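# Move the roof box onto the open hive's jars

## Task

Lift the box off the roof of the closed hive and lower it squarely onto the open hive so it covers the jars. Every jar must end where it was at the start, and nothing may drop freely more than a few centimetres. The arm bases, in metres, with headings in degrees counter-clockwise from +x, are: arm1 x=-0.27 y=-0.67 z=+1.09 facing +18; arm2 x=-0.33 y=-0.03 z=+1.15 facing -11; arm3 x=+0.93 y=-0.02 z=+1.13 facing -172; arm4 x=+0.41 y=+0.70 z=+1.19 facing -98. At the end, open the grippers and move the arms away. The box must stay put without any robot holding it, or the goal is not met.

## Robot and tools

Setup. There are four identical i2rt Big YAM arms, named arm1, arm2, arm3 and arm4. Each has six revolute joints, a two-finger gripper and a wrist camera. When joints 1 and 6 are at 0 and the hand is level and pointing forward, the wrist camera sits above the hand and looks toward the fingertips. Two fixed room cameras, cam_high and cam_low, also give views. The hand reaches roughly 1.0 m from the joint-1 axis. The joints move at different speeds, so the hand may sweep a wide curve between two postures.

Frame. Positions use one shared scene frame in metres. Its origin is on the floor and +z points up. The task lists each base's position and heading. "hand" means the point midway between the fingertips. The hand's z axis runs along the fingers, and the fingers open and close along its y axis.

execute_actions. The argument "actions" is a list holding exactly one action, or nothing. An empty list moves nothing and only returns the state and images. An action is an object keyed by arm name. Each arm takes "joints", a map of absolute targets in joint space; these are not offsets. The keys are:
- joint1_rad: -2.879 to 2.879, tolerance ±0.045. Turns the whole arm about its base. Positive is counter-clockwise seen from above, and 0 points along the base heading.
- joint2_rad: 0 to 3.141, ±0.14. Shoulder. At 0 the upper arm lies roughly level, pointing backward; increasing it raises the arm and then brings it forward.
- joint3_rad: 0 to 3.019, ±0.09. Elbow. At 0 the forearm is folded back against the upper arm; larger values open it.
- joint4_rad: -1.692 to 1.57, ±0.055. Hand pitch; positive tilts the fingers up.
- joint5_rad: -1.57 to 1.57, ±0.03. Sideways hand swing; positive is toward the arm's right.
- joint6_rad: -2.094 to 2.094, ±0.035. Hand roll; positive is clockwise when viewed from behind the hand.
- gripper_m: 0 to 0.093 m, ±0.003. The gap between the fingertips. Each finger pad can squeeze with roughly 50 to 62 N, and some grippers manage less.
All motions in one action start together but may finish at different times. A joint or arm you leave out may still be driving toward its previous target. An unknown key or an out-of-range value causes the whole call to be rejected, and nothing moves. The optional "cameras" argument lists which images to return: any of arm1_cam_wrist, arm2_cam_wrist, arm3_cam_wrist, arm4_cam_wrist, cam_high, cam_low, or "all". Omitting it, passing null or passing ["all"] returns every camera, and [] returns none. The result's "pictures" line gives the order of the images.

wait. Takes "seconds" from 0 to 10. No new command is sent, and the simulation keeps running. It returns the same output as an empty action.

zoom_image. Takes a "camera" and a "region" [x0, y0, x1, y1] in pixels, measured from the image's top-left corner, at most 504 by 504. It works only on a camera whose full image came back in the latest result.

read_manual. Returns only the licence texts (section "licences"). It moves nothing.

finished_scene. Pass the current scene number. This closes the scene permanently, and the result reports success or failure. Only call it once the box rests on the open hive by itself and the arms have released it and moved away.

Reading results. joint_positions gives the current joint values. joint_status tells how each commanded motion ended:
- "off_target": the joint stopped short of its target and may still be pushing.
- "contact_stop": the joint gave up its target and is holding where it stopped.
- "time_out": the joint could not finish. It may keep pushing toward its target, or toward a nearby substitute, and will move on by itself if the path clears. The substitute lies at most 0.375, 0.375, 0.113, 0.225, 0.075 and 0.3 rad from where joint 1 to joint 6 stands.
- "not_followed": a built-in safety check withheld the arm's joint targets. The result shows the line "joint command not followed", usually with a "cause:" line. The gripper part of that action still runs, and the arm may retry the withheld targets with later actions.
- "limit_stop_at_motor_heat": the arm was stopped by overheating. Resend the target.

on_its_own lists what the arm is doing without being commanded in this call; "held at" is a target being held, not a position. To stop a joint from pushing, command it to its reported position. Very small changes of target may not move a joint at all. A joint supporting a load slowly sinks. A MOTOR HOT line warns at 85 °C. At 100 °C an OVER-TEMPERATURE FAULT releases that arm and its gripper, and they fall. If a result reports a stop, the rest of the calls in that reply are skipped.

Cautions. The simulation runs on while you think, holding your last command, so long replies delay things. The arms do not stop on touching something; they keep pushing, possibly hard, which can overheat motors. A hard squeeze between two robots fails the task and ends the run, and a hard impact can too. No state line reports contact between robots. The self-collision check can react too late and ignores fingers, gripper housings and wrist cameras. Contact by objects, held or not, does not count against you. The arms do not wait for each other. Loose items can occasionally be nudged by outside pushes. Never let anything leave the work area or land on the floor; that is a failure. Avoid drops, slips, slams and heavy shoves. Lower the box gently so the jars stay put.

Each tool is called by a JSON object that holds its "fn" and its "kwargs", one argument or row to a line.

## Session

{"fn": "execute_actions", "kwargs": {
  "actions": []
}}

Scene clock: 0.00 s.
Motor temperatures (°C, as the motors report them): arm1=[30 29 31 29 30 31] | arm2=[30 29 31 28 28 30] | arm3=[30 29 31 28 29 30] | arm4=[30 31 30 32 30 29]
arm1.joint_positions: joint1_rad=+0.677 joint2_rad=+0.570 joint3_rad=+1.367 joint4_rad=-1.293 joint5_rad=-0.253 joint6_rad=-0.225 gripper_m=+0.094
arm1.joint_status: not commanded
arm1.hand: x=-0.1903 y=-0.4679 z=+1.6396 quat_wxyz=(-0.429, +0.543, -0.660, -0.292) (m; scene frame)
arm2.joint_positions: joint1_rad=+0.304 joint2_rad=+0.488 joint3_rad=+1.329 joint4_rad=-1.235 joint5_rad=+0.191 joint6_rad=-0.118 gripper_m=+0.095
arm2.joint_status: not commanded
arm2.hand: x=-0.1314 y=-0.0470 z=+1.7111 quat_wxyz=(-0.557, +0.039, -0.826, +0.076) (m; scene frame)
arm3.joint_positions: joint1_rad=+0.844 joint2_rad=+0.564 joint3_rad=+1.331 joint4_rad=-1.449 joint5_rad=-0.162 joint6_rad=+0.323 gripper_m=+0.094
arm3.joint_status: not commanded
arm3.hand: x=+0.8384 y=-0.1992 z=+1.6321 quat_wxyz=(-0.318, -0.840, -0.323, +0.297) (m; scene frame)
arm4.joint_positions: joint1_rad=+0.557 joint2_rad=+0.577 joint3_rad=+1.412 joint4_rad=-1.420 joint5_rad=-0.276 joint6_rad=-0.074 gripper_m=+0.094
arm4.joint_status: not commanded
arm4.hand: x=+0.5376 y=+0.5402 z=+1.7319 quat_wxyz=(-0.452, -0.393, -0.782, +0.170) (m; scene frame)
pictures: arm1_cam_wrist, arm2_cam_wrist, arm3_cam_wrist, arm4_cam_wrist, cam_high, cam_low
Images, in order (width x height): arm1_cam_wrist 504x504, arm2_cam_wrist 504x504, arm3_cam_wrist 504x504, arm4_cam_wrist 504x504, cam_high 672x504, cam_low 672x504.

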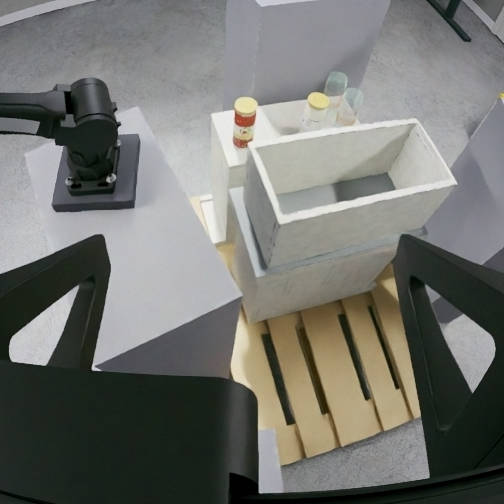

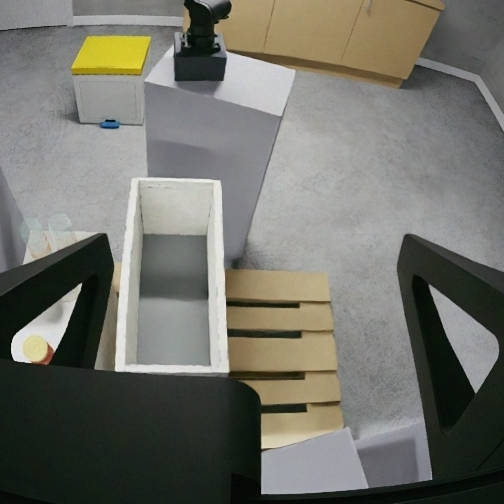

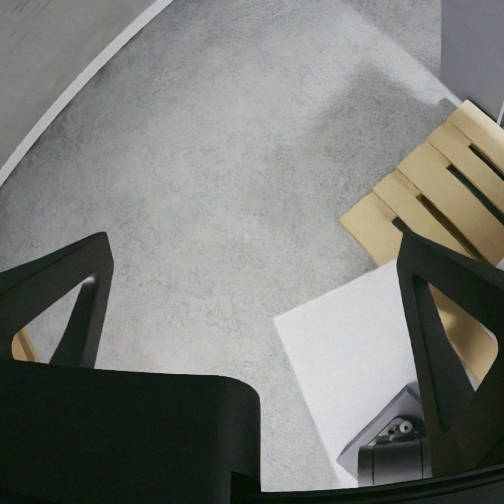

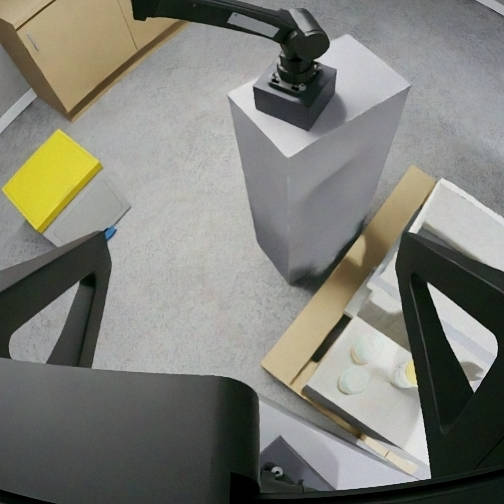

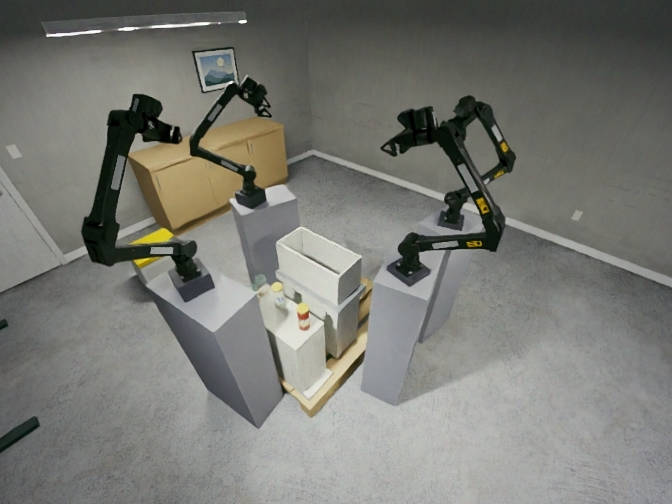

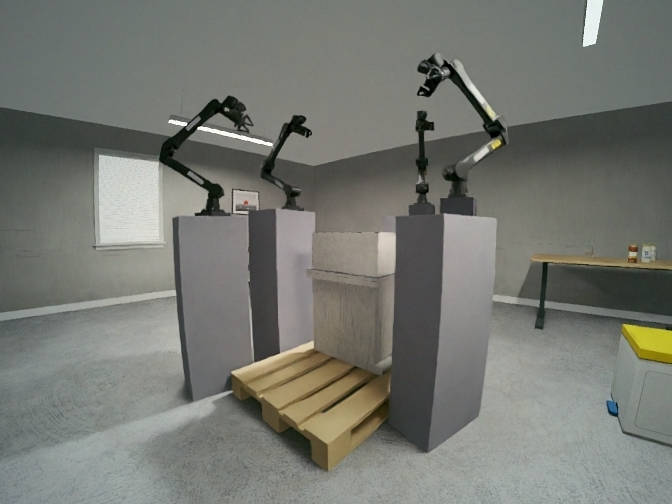

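{"fn": "execute_actions", "kwargs": {
  "actions": [
    {"arm2":{"joints":{"joint1_rad":0.19,"joint2_rad":1.393,"joint3_rad":1.393,"joint4_rad":-1.57,"joint5_rad":0,"joint6_rad":0}},"arm3":{"joints":{"joint1_rad":-0.14,"joint2_rad":1.393,"joint3_rad":1.393,"joint4_rad":-1.57,"joint5_rad":0,"joint6_rad":0}},"arm4":{"joints":{"joint1_rad":0.0,"joint2_rad":1.2,"joint3_rad":1.3,"joint4_rad":-1.67,"joint5_rad":0,"joint6_rad":0}}}
  ]
}}

Scene clock: 34.23 s.
Motor temperatures (°C, as the motors report them): arm1=[30 29 34 29 30 31] | arm2=[30 29 34 28 28 30] | arm3=[30 29 36 28 29 30] | arm4=[30 31 33 32 30 29]
arm1.joint_positions: joint1_rad=+0.677 joint2_rad=+0.570 joint3_rad=+1.367 joint4_rad=-1.293 joint5_rad=-0.253 joint6_rad=-0.225 gripper_m=+0.094
arm1.joint_status: not commanded
arm1.hand: x=-0.1903 y=-0.4679 z=+1.6396 quat_wxyz=(-0.429, +0.543, -0.660, -0.292) (m; scene frame)
arm2.joint_positions: joint1_rad=+0.196 joint2_rad=+1.403 joint3_rad=+1.377 joint4_rad=-1.562 joint5_rad=+0.005 joint6_rad=-0.014 gripper_m=+0.095
arm2.joint_status: all done
arm2.hand: x=+0.0745 y=-0.0319 z=+1.4135 quat_wxyz=(+0.003, +0.010, -1.000, -0.004) (m; scene frame)
arm3.joint_positions: joint1_rad=-0.147 joint2_rad=+1.391 joint3_rad=+1.369 joint4_rad=-1.561 joint5_rad=+0.000 joint6_rad=+0.011 gripper_m=+0.094
arm3.joint_status: all done
arm3.hand: x=+0.5283 y=-0.0118 z=+1.3913 quat_wxyz=(+0.000, -1.000, +0.010, -0.006) (m; scene frame)
arm4.joint_positions: joint1_rad=+0.001 joint2_rad=+1.206 joint3_rad=+1.296 joint4_rad=-1.661 joint5_rad=-0.001 joint6_rad=-0.013 gripper_m=+0.094
arm4.joint_status: all done
arm4.hand: x=+0.3693 y=+0.3752 z=+1.4839 quat_wxyz=(+0.000, -0.750, -0.662, -0.001) (m; scene frame)
pictures: arm1_cam_wrist, arm2_cam_wrist, arm3_cam_wrist, arm4_cam_wrist, cam_high, cam_low
Images, in order (width x height): arm1_cam_wrist 504x504, arm2_cam_wrist 504x504, arm3_cam_wrist 504x504, arm4_cam_wrist 504x504, cam_high 672x504, cam_low 672x504.

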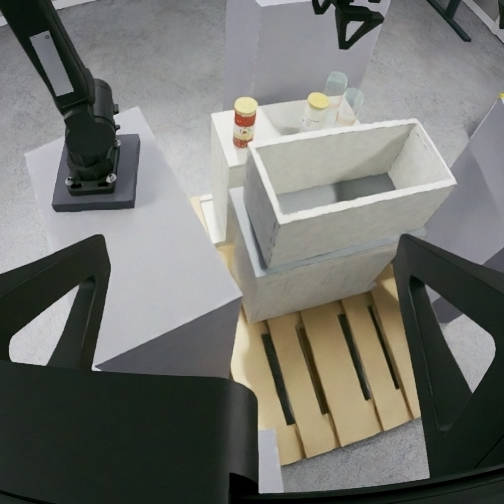

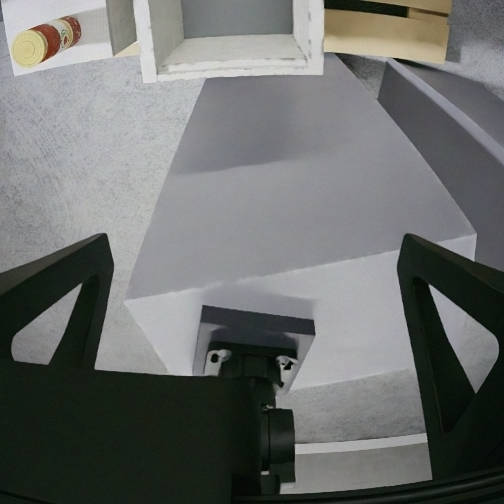

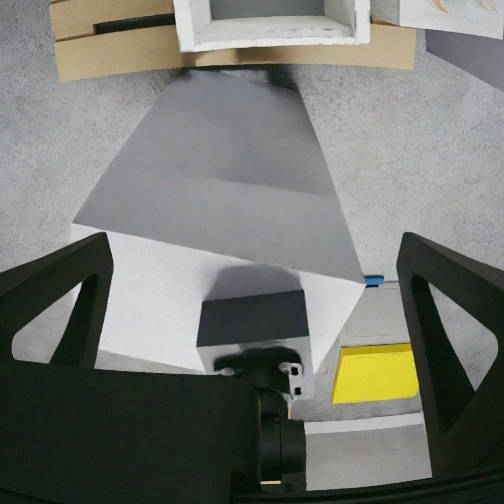

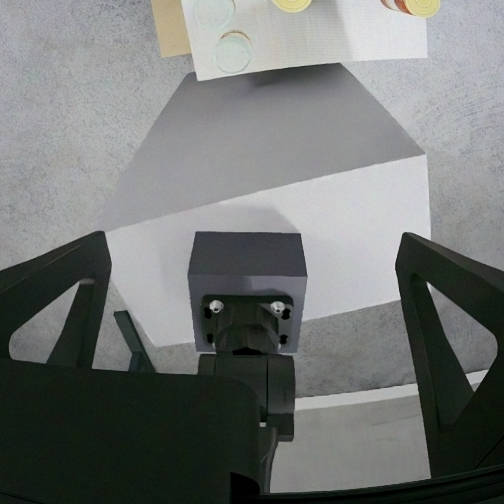

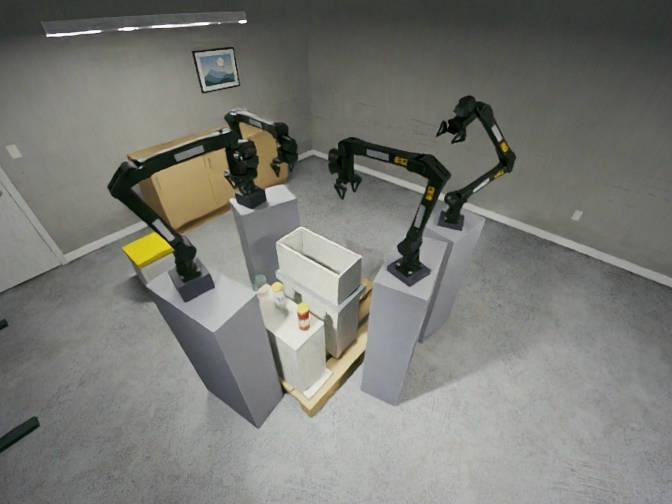

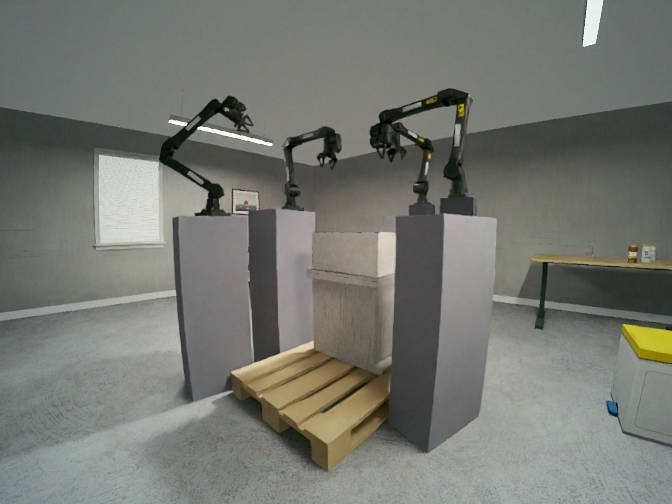

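{"fn": "execute_actions", "kwargs": {
  "actions": [
    {"arm2":{"joints":{"joint1_rad":0.19,"joint2_rad":1.393,"joint3_rad":1.393,"joint4_rad":-0.785}},"arm3":{"joints":{"joint2_rad":0.7,"joint3_rad":1.0,"joint4_rad":-1.085}},"arm4":{"joints":{"joint2_rad":1.0,"joint3_rad":1.1,"joint4_rad":-0.885}}}
  ],
  "cameras": ["arm2_cam_wrist","arm3_cam_wrist","arm4_cam_wrist"]
}}

Scene clock: 57.40 s.
Motor temperatures (°C, as the motors report them): arm1=[30 29 35 29 30 31] | arm2=[30 30 35 28 28 30] | arm3=[30 30 37 28 29 30] | arm4=[30 32 34 32 30 29]
arm1.joint_positions: joint1_rad=+0.677 joint2_rad=+0.570 joint3_rad=+1.367 joint4_rad=-1.293 joint5_rad=-0.253 joint6_rad=-0.225 gripper_m=+0.094
arm1.joint_status: not commanded
arm1.hand: x=-0.1903 y=-0.4679 z=+1.6396 quat_wxyz=(-0.429, +0.543, -0.660, -0.292) (m; scene frame)
arm2.joint_positions: joint1_rad=+0.196 joint2_rad=+1.403 joint3_rad=+1.377 joint4_rad=-0.800 joint5_rad=+0.005 joint6_rad=-0.014 gripper_m=+0.095
arm2.joint_status: all done
arm2.hand: x=+0.2447 y=-0.0316 z=+1.4803 quat_wxyz=(-0.369, +0.006, -0.929, -0.002) (m; scene frame)
arm3.joint_positions: joint1_rad=-0.147 joint2_rad=+0.687 joint3_rad=+1.014 joint4_rad=-1.099 joint5_rad=+0.000 joint6_rad=+0.011 gripper_m=+0.094
arm3.joint_status: all done
arm3.hand: x=+0.6180 y=-0.0127 z=+1.5044 quat_wxyz=(+0.000, -0.921, +0.009, +0.389) (m; scene frame)
arm4.joint_positions: joint1_rad=+0.001 joint2_rad=+0.993 joint3_rad=+1.108 joint4_rad=-0.902 joint5_rad=-0.001 joint6_rad=-0.013 gripper_m=+0.094
arm4.joint_status: all done
arm4.hand: x=+0.3563 y=+0.2817 z=+1.5414 quat_wxyz=(-0.249, -0.693, -0.612, +0.289) (m; scene frame)
pictures: arm2_cam_wrist, arm3_cam_wrist, arm4_cam_wrist
Images, in order (width x height): arm2_cam_wrist 504x504, arm3_cam_wrist 504x504, arm4_cam_wrist 504x504.

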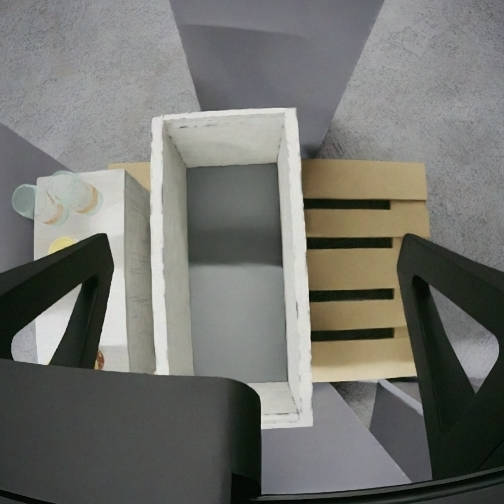

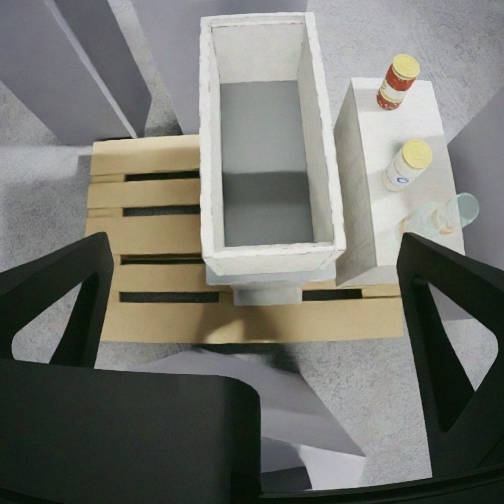

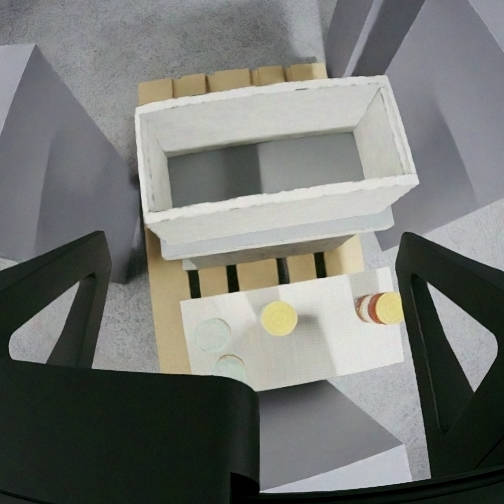

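{"fn": "execute_actions", "kwargs": {
  "actions": [
    {"arm2":{"joints":{"joint1_rad":0.304,"joint2_rad":1.649,"joint3_rad":0.697,"joint4_rad":-0.619,"joint5_rad":0,"joint6_rad":-1.459}},"arm3":{"joints":{"joint1_rad":-0.19,"joint2_rad":1.704,"joint3_rad":0.878,"joint4_rad":-0.745,"joint5_rad":0,"joint6_rad":1.52}}}
  ]
}}

Scene clock: 144.43 s.
Motor temperatures (°C, as the motors report them): arm1=[30 29 36 29 30 31] | arm2=[30 30 37 29 28 30] | arm3=[30 29 38 28 29 30] | arm4=[30 31 36 32 30 29]
arm1.joint_positions: joint1_rad=+0.677 joint2_rad=+0.570 joint3_rad=+1.367 joint4_rad=-1.293 joint5_rad=-0.253 joint6_rad=-0.225 gripper_m=+0.094
arm1.joint_status: not commanded
arm1.hand: x=-0.1903 y=-0.4679 z=+1.6396 quat_wxyz=(-0.429, +0.543, -0.660, -0.292) (m; scene frame)
arm2.joint_positions: joint1_rad=+0.314 joint2_rad=+1.659 joint3_rad=+0.696 joint4_rad=-0.625 joint5_rad=+0.002 joint6_rad=-1.445 gripper_m=+0.095
arm2.joint_status: all done
arm2.hand: x=+0.0097 y=+0.0114 z=+1.0964 quat_wxyz=(-0.001, +0.706, -0.708, -0.004) (m; scene frame)
arm3.joint_positions: joint1_rad=-0.187 joint2_rad=+1.689 joint3_rad=+0.882 joint4_rad=-0.753 joint5_rad=+0.000 joint6_rad=+1.509 gripper_m=+0.094
arm3.joint_status: all done
arm3.hand: x=+0.5281 y=+0.0042 z=+1.1070 quat_wxyz=(-0.004, -0.711, +0.703, +0.004) (m; scene frame)
arm4.joint_positions: joint1_rad=+0.001 joint2_rad=+0.993 joint3_rad=+1.108 joint4_rad=-0.902 joint5_rad=-0.001 joint6_rad=-0.013 gripper_m=+0.094
arm4.joint_status: not commanded
arm4.hand: x=+0.3563 y=+0.2817 z=+1.5414 quat_wxyz=(-0.249, -0.693, -0.612, +0.289) (m; scene frame)
pictures: arm1_cam_wrist, arm2_cam_wrist, arm3_cam_wrist, arm4_cam_wrist, cam_high, cam_low
Images, in order (width x height): arm1_cam_wrist 504x504, arm2_cam_wrist 504x504, arm3_cam_wrist 504x504, arm4_cam_wrist 504x504, cam_high 672x504, cam_low 672x504.

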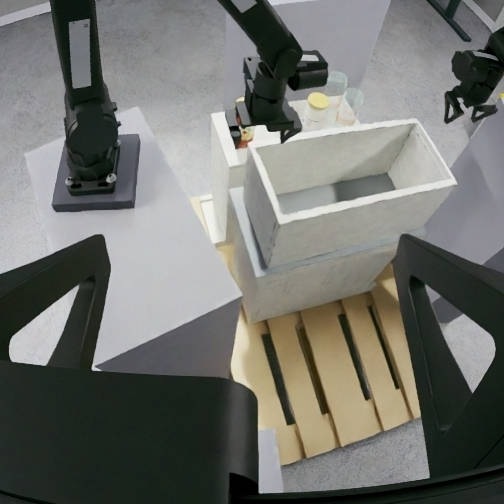

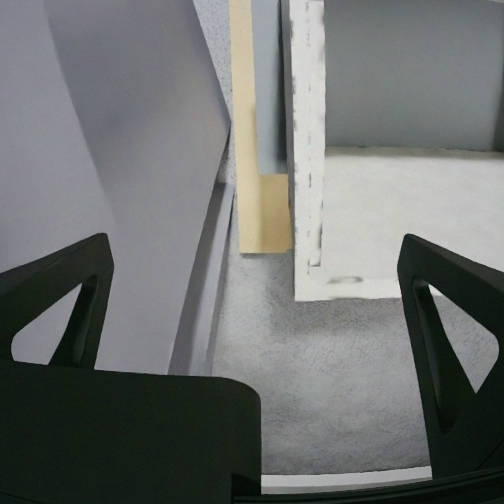

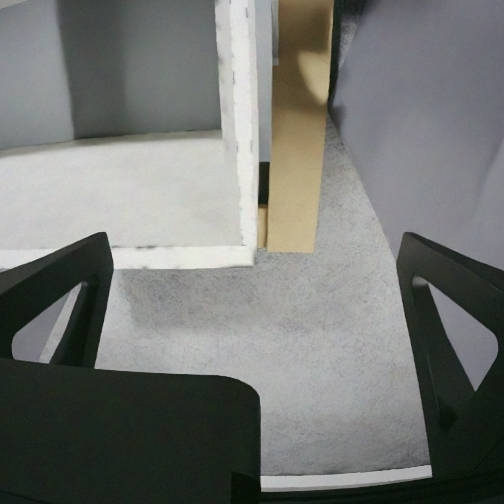

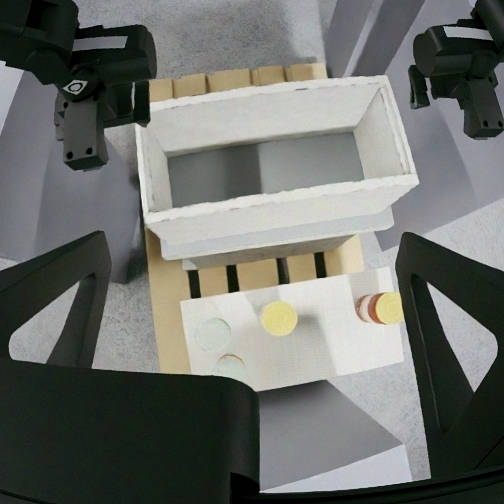

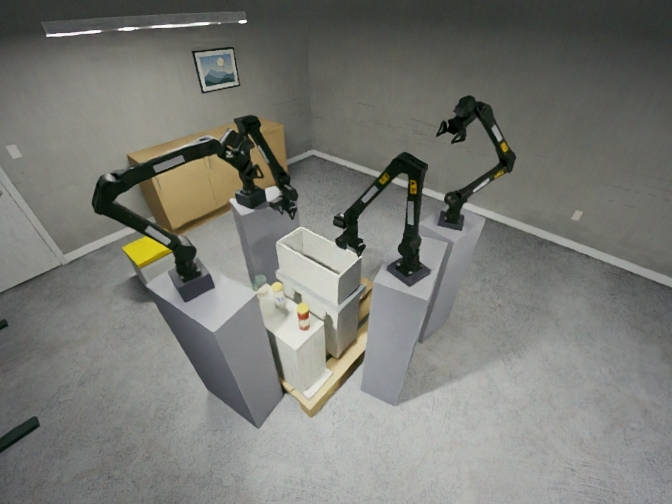

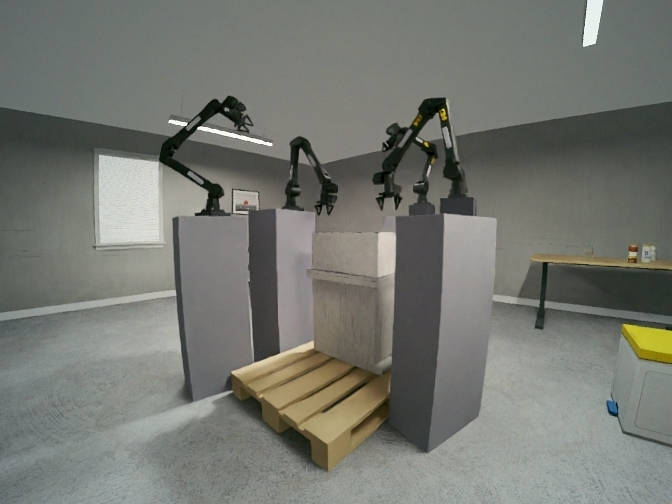

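{"fn": "execute_actions", "kwargs": {
  "actions": [
    {"arm2":{"joints":{"joint1_rad":0.258,"joint2_rad":1.917,"joint3_rad":0.809,"joint4_rad":-0.463,"joint6_rad":-1.53}},"arm3":{"joints":{"joint1_rad":-0.206,"joint2_rad":1.883,"joint3_rad":0.869,"joint4_rad":-0.557,"joint6_rad":1.475}}}
  ],
  "cameras": ["arm2_cam_wrist","arm3_cam_wrist","arm1_cam_wrist","cam_low"]
}}

{"fn": "zoom_image", "kwargs": {
  "camera": "cam_low",
  "region": [280, 160, 440, 300]
}}

Scene clock: 170.60 s.
Motor temperatures (°C, as the motors report them): arm1=[30 29 37 29 30 31] | arm2=[30 30 35 28 28 30] | arm3=[30 30 36 28 29 30] | arm4=[30 31 36 32 30 29]
arm1.joint_positions: joint1_rad=+0.677 joint2_rad=+0.570 joint3_rad=+1.367 joint4_rad=-1.293 joint5_rad=-0.253 joint6_rad=-0.225 gripper_m=+0.094
arm1.joint_status: not commanded
arm1.hand: x=-0.1903 y=-0.4679 z=+1.6396 quat_wxyz=(-0.429, +0.543, -0.660, -0.292) (m; scene frame)
arm2.joint_positions: joint1_rad=+0.261 joint2_rad=+1.927 joint3_rad=+0.803 joint4_rad=-0.469 joint5_rad=+0.002 joint6_rad=-1.516 gripper_m=+0.095
arm2.joint_status: all done
arm2.hand: x=+0.0521 y=-0.0024 z=+1.0256 quat_wxyz=(+0.001, +0.713, -0.701, -0.007) (m; scene frame)
arm3.joint_positions: joint1_rad=-0.202 joint2_rad=+1.877 joint3_rad=+0.872 joint4_rad=-0.567 joint5_rad=+0.000 joint6_rad=+1.486 gripper_m=+0.094
arm3.joint_status: all done
arm3.hand: x=+0.5238 y=+0.0104 z=+1.0330 quat_wxyz=(+0.000, -0.714, +0.700, +0.000) (m; scene frame)
arm4.joint_positions: joint1_rad=+0.001 joint2_rad=+0.993 joint3_rad=+1.108 joint4_rad=-0.902 joint5_rad=-0.001 joint6_rad=-0.013 gripper_m=+0.094
arm4.joint_status: not commanded
arm4.hand: x=+0.3563 y=+0.2817 z=+1.5414 quat_wxyz=(-0.249, -0.693, -0.612, +0.289) (m; scene frame)
pictures: arm1_cam_wrist, arm2_cam_wrist, arm3_cam_wrist, cam_low
Images, in order (width x height): arm1_cam_wrist 504x504, arm2_cam_wrist 504x504, arm3_cam_wrist 504x504, cam_low 672x504.

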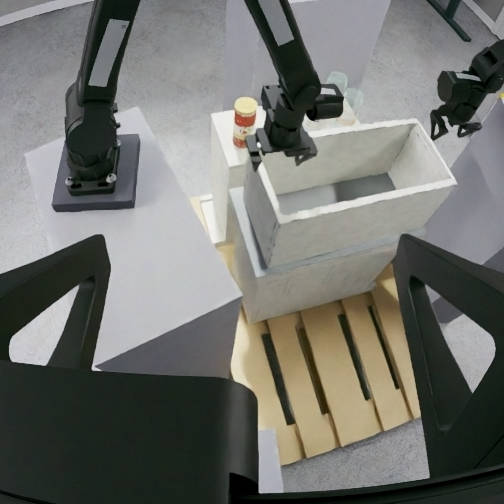

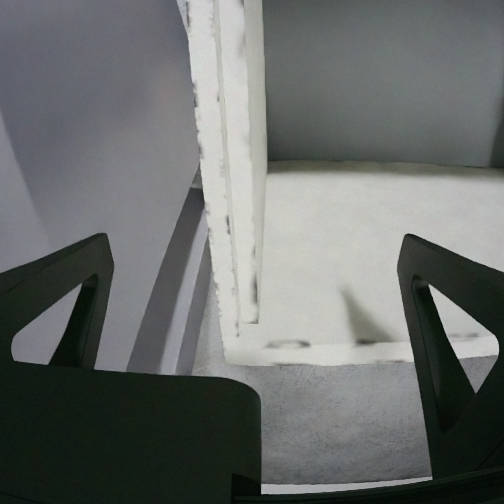

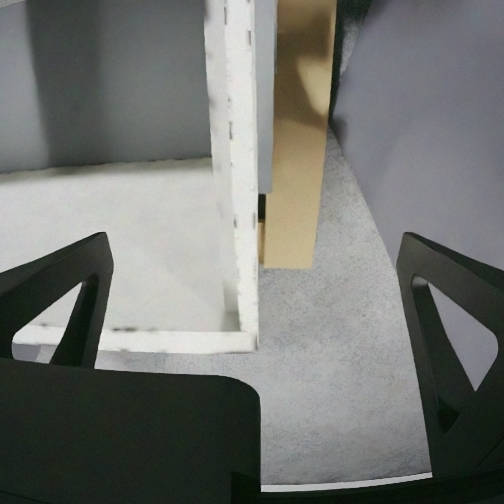

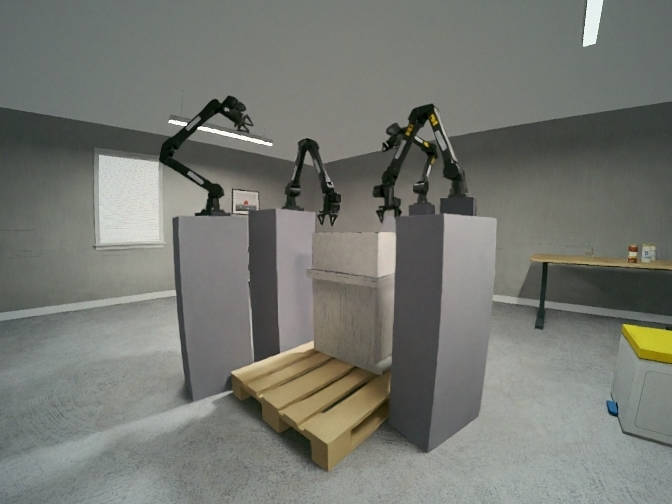

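Region (280, 160, 440, 300) of cam_low's 672x504 image, scaled by 3.150, with more detail than that image has; it fills the top 441 rows of this view, and the rest is white.

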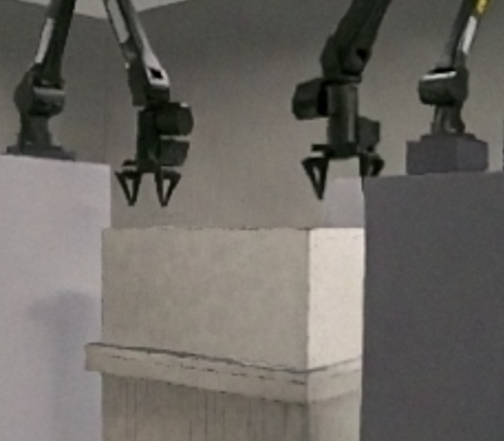

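{"fn": "execute_actions", "kwargs": {
  "actions": [
    {"arm2":{"joints":{"joint1_rad":0.258,"joint2_rad":2.165,"joint3_rad":0.825,"joint4_rad":-0.218,"joint6_rad":-1.53}},"arm3":{"joints":{"joint1_rad":-0.215,"joint2_rad":2.135,"joint3_rad":0.905,"joint4_rad":-0.34,"joint6_rad":1.465}}}
  ],
  "cameras": ["arm2_cam_wrist","arm3_cam_wrist","arm4_cam_wrist","cam_low"]
}}

{"fn": "zoom_image", "kwargs": {
  "camera": "cam_low",
  "region": [280, 160, 440, 300]
}}

Scene clock: 194.80 s.
Motor temperatures (°C, as the motors report them): arm1=[30 29 37 30 30 31] | arm2=[30 31 34 28 28 30] | arm3=[30 31 35 28 29 30] | arm4=[30 32 36 32 30 29]
arm1.joint_positions: joint1_rad=+0.677 joint2_rad=+0.570 joint3_rad=+1.367 joint4_rad=-1.293 joint5_rad=-0.253 joint6_rad=-0.225 gripper_m=+0.094
arm1.joint_status: not commanded
arm1.hand: x=-0.1903 y=-0.4679 z=+1.6396 quat_wxyz=(-0.429, +0.543, -0.660, -0.292) (m; scene frame)
arm2.joint_positions: joint1_rad=+0.261 joint2_rad=+2.178 joint3_rad=+0.817 joint4_rad=-0.226 joint5_rad=+0.002 joint6_rad=-1.517 gripper_m=+0.095
arm2.joint_status: all done
arm2.hand: x=+0.0447 y=-0.0019 z=+0.9372 quat_wxyz=(-0.001, +0.713, -0.701, -0.005) (m; scene frame)
arm3.joint_positions: joint1_rad=-0.209 joint2_rad=+2.131 joint3_rad=+0.893 joint4_rad=-0.349 joint5_rad=+0.000 joint6_rad=+1.475 gripper_m=+0.094
arm3.joint_status: all done
arm3.hand: x=+0.5281 y=+0.0130 z=+0.9384 quat_wxyz=(+0.005, -0.715, +0.699, -0.007) (m; scene frame)
arm4.joint_positions: joint1_rad=+0.001 joint2_rad=+0.993 joint3_rad=+1.108 joint4_rad=-0.902 joint5_rad=-0.001 joint6_rad=-0.013 gripper_m=+0.094
arm4.joint_status: not commanded
arm4.hand: x=+0.3563 y=+0.2817 z=+1.5414 quat_wxyz=(-0.249, -0.693, -0.612, +0.289) (m; scene frame)
pictures: arm2_cam_wrist, arm3_cam_wrist, arm4_cam_wrist, cam_low
Images, in order (width x height): arm2_cam_wrist 504x504, arm3_cam_wrist 504x504, arm4_cam_wrist 504x504, cam_low 672x504.

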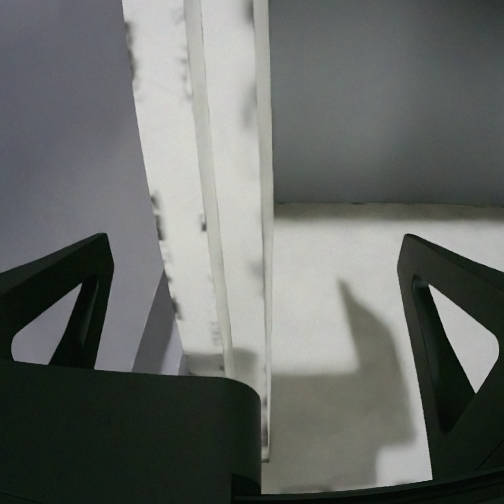

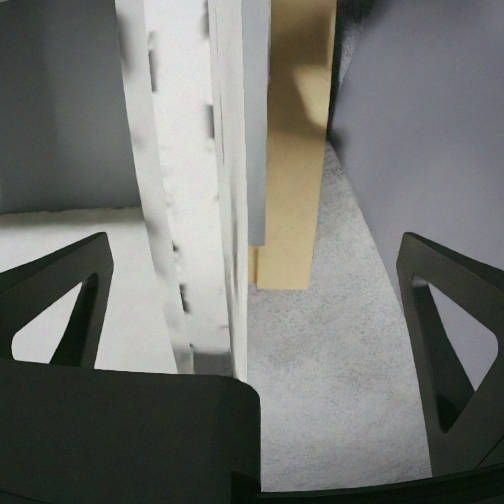

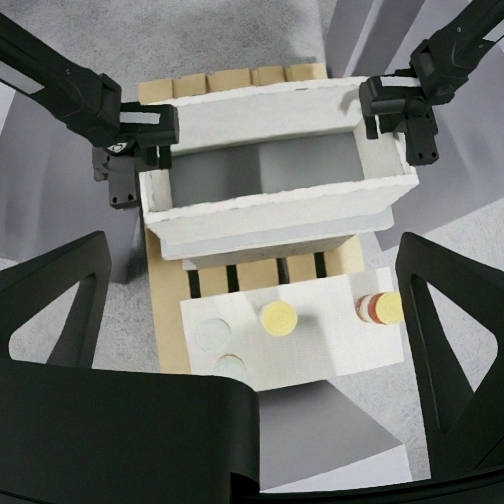

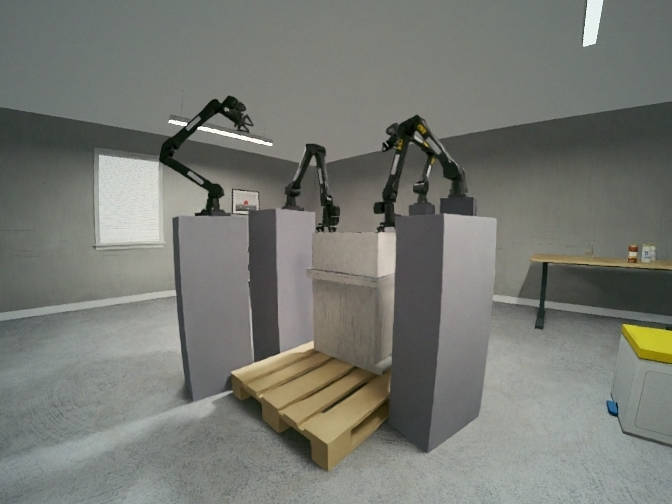

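Region (280, 160, 440, 300) of cam_low's 672x504 image, scaled by 3.150, with more detail than that image has; it fills the top 441 rows of this view, and the rest is white.

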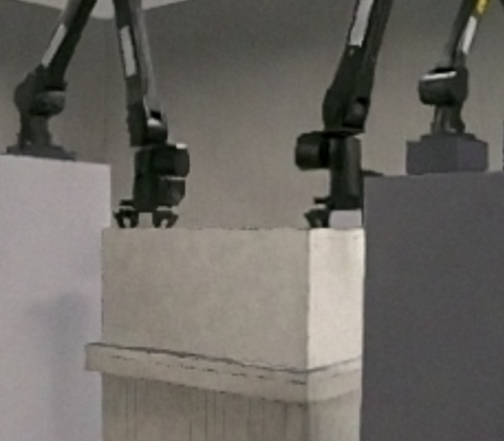

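{"fn": "execute_actions", "kwargs": {
  "actions": [
    {"arm2":{"joints":{"joint3_rad":0.793,"joint4_rad":-0.18}},"arm3":{"joints":{"joint3_rad":0.932,"joint4_rad":-0.362}}}
  ],
  "cameras": ["arm2_cam_wrist","arm3_cam_wrist"]
}}

Scene clock: 208.47 s.
Motor temperatures (°C, as the motors report them): arm1=[30 29 37 30 30 31] | arm2=[30 31 34 28 28 30] | arm3=[30 31 35 28 29 30] | arm4=[30 32 36 32 30 29]
arm1.joint_positions: joint1_rad=+0.677 joint2_rad=+0.570 joint3_rad=+1.367 joint4_rad=-1.293 joint5_rad=-0.253 joint6_rad=-0.225 gripper_m=+0.094
arm1.joint_status: not commanded
arm1.hand: x=-0.1903 y=-0.4679 z=+1.6396 quat_wxyz=(-0.429, +0.543, -0.660, -0.292) (m; scene frame)
arm2.joint_positions: joint1_rad=+0.261 joint2_rad=+2.178 joint3_rad=+0.795 joint4_rad=-0.189 joint5_rad=+0.002 joint6_rad=-1.517 gripper_m=+0.095
arm2.joint_status: all done
arm2.hand: x=+0.0406 y=-0.0022 z=+0.9357 quat_wxyz=(-0.007, +0.713, -0.701, +0.000) (m; scene frame)
arm3.joint_positions: joint1_rad=-0.209 joint2_rad=+2.131 joint3_rad=+0.911 joint4_rad=-0.353 joint5_rad=+0.000 joint6_rad=+1.475 gripper_m=+0.094
arm3.joint_status: all done
arm3.hand: x=+0.5177 y=+0.0138 z=+0.9408 quat_wxyz=(+0.001, -0.715, +0.699, -0.001) (m; scene frame)
arm4.joint_positions: joint1_rad=+0.001 joint2_rad=+0.993 joint3_rad=+1.108 joint4_rad=-0.902 joint5_rad=-0.001 joint6_rad=-0.013 gripper_m=+0.094
arm4.joint_status: not commanded
arm4.hand: x=+0.3563 y=+0.2817 z=+1.5414 quat_wxyz=(-0.249, -0.693, -0.612, +0.289) (m; scene frame)
pictures: arm2_cam_wrist, arm3_cam_wrist
Images, in order (width x height): arm2_cam_wrist 504x504, arm3_cam_wrist 504x504.

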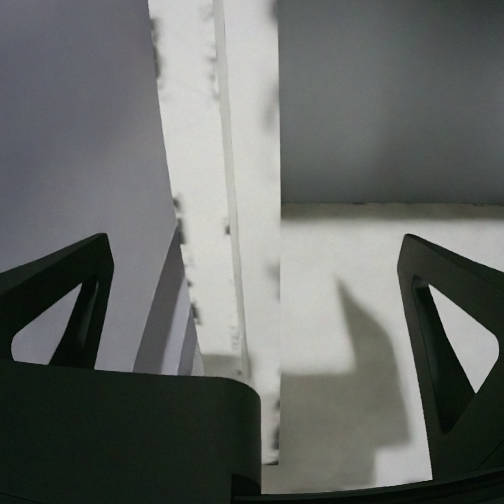

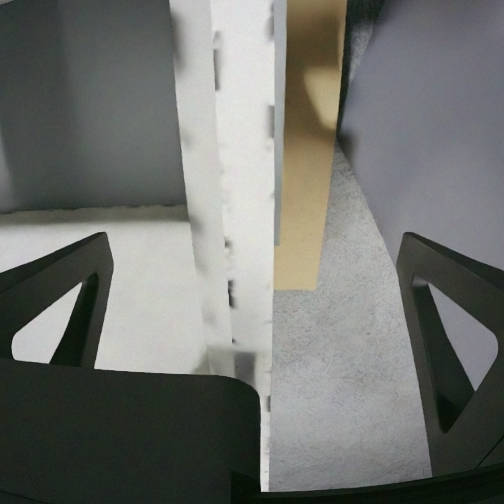

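Close enough; grip.

{"fn": "execute_actions", "kwargs": {
  "actions": [
    {"arm2":{"joints":{"gripper_m":0.0}},"arm3":{"joints":{"gripper_m":0.0}}}
  ],
  "cameras": ["arm2_cam_wrist","arm3_cam_wrist","arm4_cam_wrist","cam_high"]
}}

{"fn": "zoom_image", "kwargs": {
  "camera": "cam_high",
  "region": [220, 190, 420, 400]
}}

Scene clock: 215.37 s.
Motor temperatures (°C, as the motors report them): arm1=[30 29 37 30 30 31] | arm2=[30 31 33 28 28 30] | arm3=[30 31 35 28 29 30] | arm4=[30 32 36 32 30 29]
arm1.joint_positions: joint1_rad=+0.677 joint2_rad=+0.570 joint3_rad=+1.367 joint4_rad=-1.293 joint5_rad=-0.253 joint6_rad=-0.225 gripper_m=+0.094
arm1.joint_status: not commanded
arm1.hand: x=-0.1903 y=-0.4679 z=+1.6396 quat_wxyz=(-0.429, +0.543, -0.660, -0.292) (m; scene frame)
arm2.joint_positions: joint1_rad=+0.262 joint2_rad=+2.178 joint3_rad=+0.791 joint4_rad=-0.185 joint5_rad=+0.002 joint6_rad=-1.539 gripper_m=+0.019
arm2.joint_status: gripper_m off_target (ended at +0.019, target +0.000)
arm2.hand: x=+0.0392 y=-0.0020 z=+0.9355 quat_wxyz=(-0.007, +0.721, -0.693, +0.000) (m; scene frame)
arm3.joint_positions: joint1_rad=-0.209 joint2_rad=+2.132 joint3_rad=+0.918 joint4_rad=-0.352 joint5_rad=-0.002 joint6_rad=+1.468 gripper_m=+0.018
arm3.joint_status: gripper_m off_target (ended at +0.018, target +0.000)
arm3.hand: x=+0.5134 y=+0.0138 z=+0.9415 quat_wxyz=(-0.003, -0.718, +0.696, +0.001) (m; scene frame)
arm4.joint_positions: joint1_rad=+0.001 joint2_rad=+0.993 joint3_rad=+1.108 joint4_rad=-0.902 joint5_rad=-0.001 joint6_rad=-0.013 gripper_m=+0.094
arm4.joint_status: not commanded
arm4.hand: x=+0.3563 y=+0.2817 z=+1.5414 quat_wxyz=(-0.249, -0.693, -0.612, +0.289) (m; scene frame)
pictures: arm2_cam_wrist, arm3_cam_wrist, arm4_cam_wrist, cam_high
Images, in order (width x height): arm2_cam_wrist 504x504, arm3_cam_wrist 504x504, arm4_cam_wrist 504x504, cam_high 672x504.

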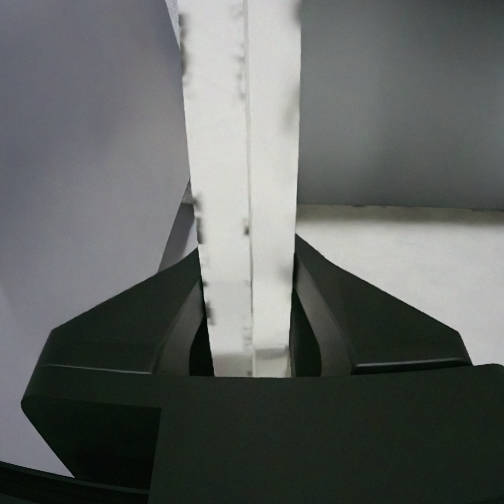

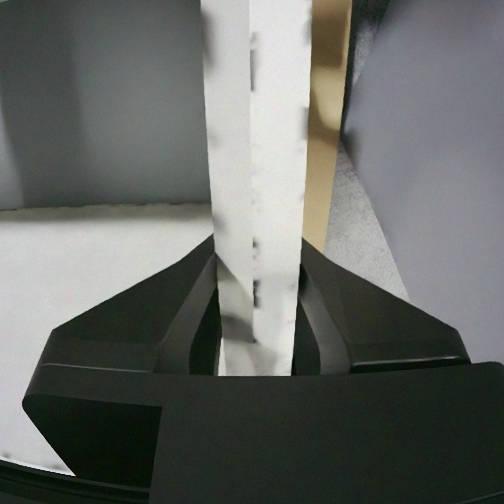

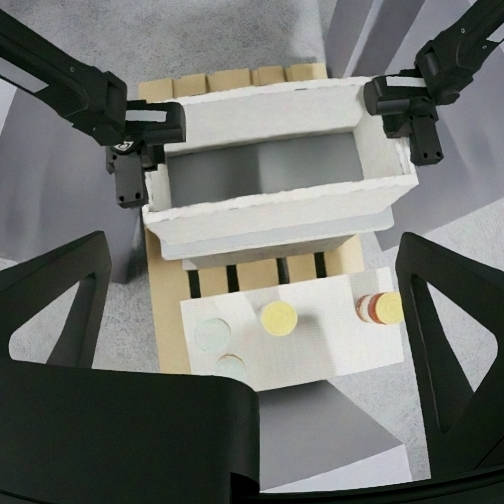

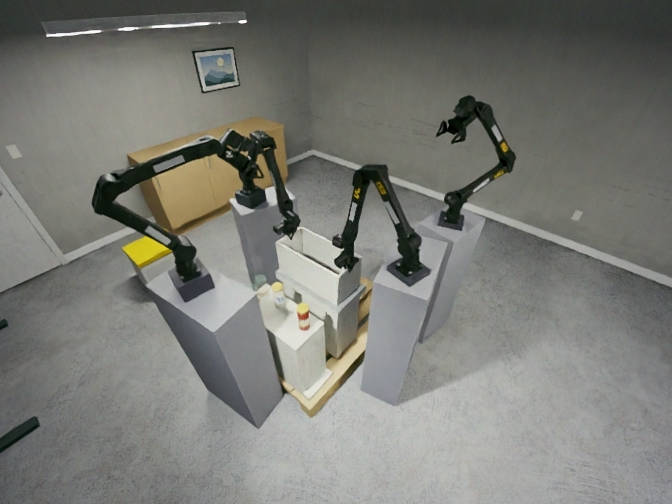

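Region (220, 190, 420, 400) of cam_high's 672x504 image, scaled by 2.400, with more detail than that image has; it fills the left 480 columns of this view, and the rest is white.

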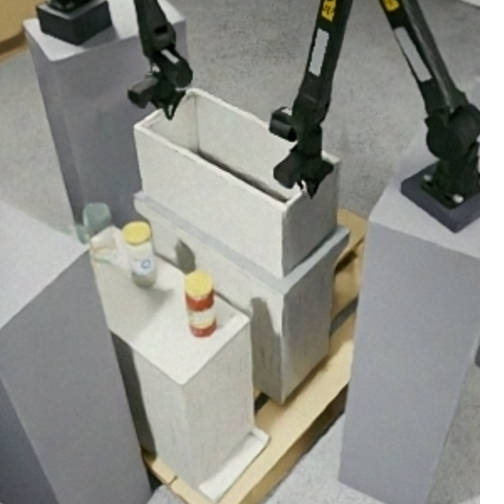

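{"fn": "zoom_image", "kwargs": {
  "camera": "arm4_cam_wrist",
  "region": [130, 150, 430, 410]
}}

Region (130, 150, 430, 410) of arm4_cam_wrist's 504x504 image, scaled by 1.680, with more detail than that image has; it fills the top 437 rows of this view, and the rest is white.

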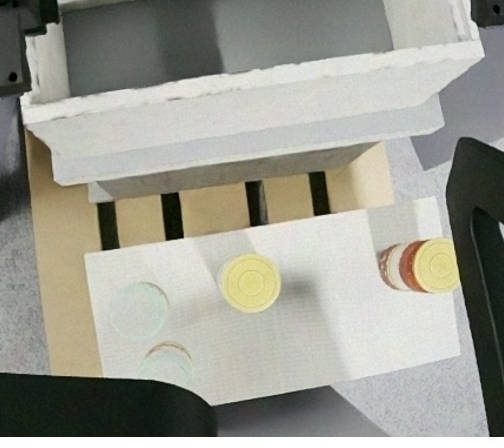

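{"fn": "execute_actions", "kwargs": {
  "actions": [
    {"arm2":{"joints":{"joint1_rad":0.262,"joint2_rad":1.905,"joint3_rad":0.772,"joint4_rad":-0.425,"joint5_rad":0,"joint6_rad":-1.535,"gripper_m":0}},"arm3":{"joints":{"joint1_rad":-0.209,"joint2_rad":1.895,"joint3_rad":0.912,"joint4_rad":-0.573,"joint5_rad":0,"joint6_rad":1.468,"gripper_m":0}}}
  ],
  "cameras": ["arm4_cam_wrist","cam_high","cam_low"]
}}

Scene clock: 273.37 s.
Motor temperatures (°C, as the motors report them): arm1=[30 29 38 30 30 31] | arm2=[30 31 33 28 28 30] | arm3=[30 32 35 28 29 30] | arm4=[30 32 37 32 30 29]
arm1.joint_positions: joint1_rad=+0.677 joint2_rad=+0.570 joint3_rad=+1.367 joint4_rad=-1.293 joint5_rad=-0.253 joint6_rad=-0.225 gripper_m=+0.094
arm1.joint_status: not commanded
arm1.hand: x=-0.1903 y=-0.4679 z=+1.6396 quat_wxyz=(-0.429, +0.543, -0.660, -0.292) (m; scene frame)
arm2.joint_positions: joint1_rad=+0.262 joint2_rad=+1.949 joint3_rad=+0.762 joint4_rad=-0.396 joint5_rad=+0.003 joint6_rad=-1.546 gripper_m=+0.019
arm2.joint_status: gripper_m off_target (ended at +0.019, target +0.000); the others done
arm2.hand: x=+0.0398 y=-0.0031 z=+1.0114 quat_wxyz=(-0.003, +0.723, -0.691, -0.003) (m; scene frame)
arm3.joint_positions: joint1_rad=-0.208 joint2_rad=+1.946 joint3_rad=+0.906 joint4_rad=-0.542 joint5_rad=-0.001 joint6_rad=+1.465 gripper_m=+0.018
arm3.joint_status: gripper_m off_target (ended at +0.018, target +0.000); the others done
arm3.hand: x=+0.5148 y=+0.0138 z=+1.0129 quat_wxyz=(+0.003, -0.719, +0.695, -0.004) (m; scene frame)
arm4.joint_positions: joint1_rad=+0.001 joint2_rad=+0.993 joint3_rad=+1.108 joint4_rad=-0.902 joint5_rad=-0.001 joint6_rad=-0.013 gripper_m=+0.094
arm4.joint_status: not commanded
arm4.hand: x=+0.3563 y=+0.2817 z=+1.5414 quat_wxyz=(-0.249, -0.693, -0.612, +0.289) (m; scene frame)
pictures: arm4_cam_wrist, cam_high, cam_low
Images, in order (width x height): arm4_cam_wrist 504x504, cam_high 672x504, cam_low 672x504.

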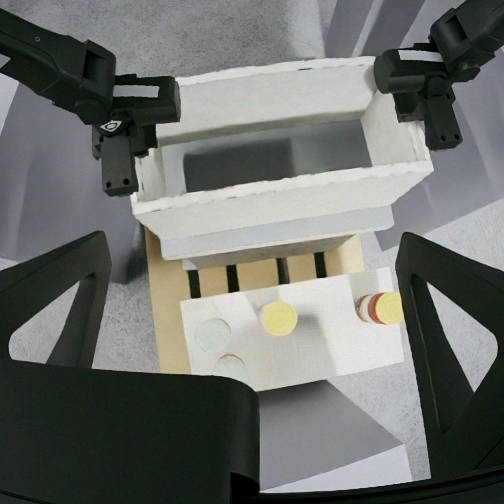

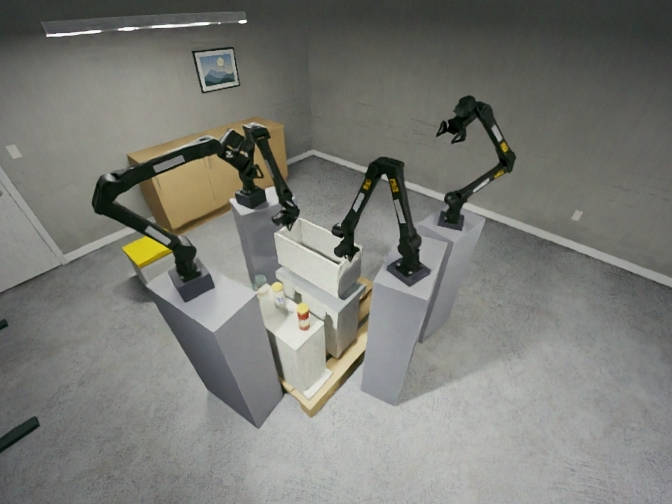

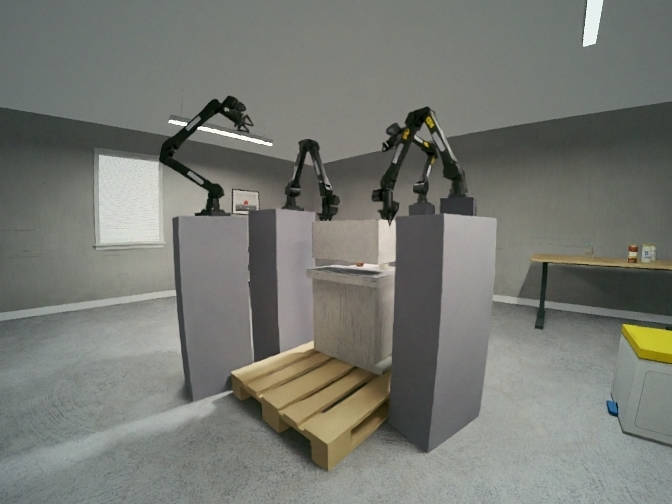

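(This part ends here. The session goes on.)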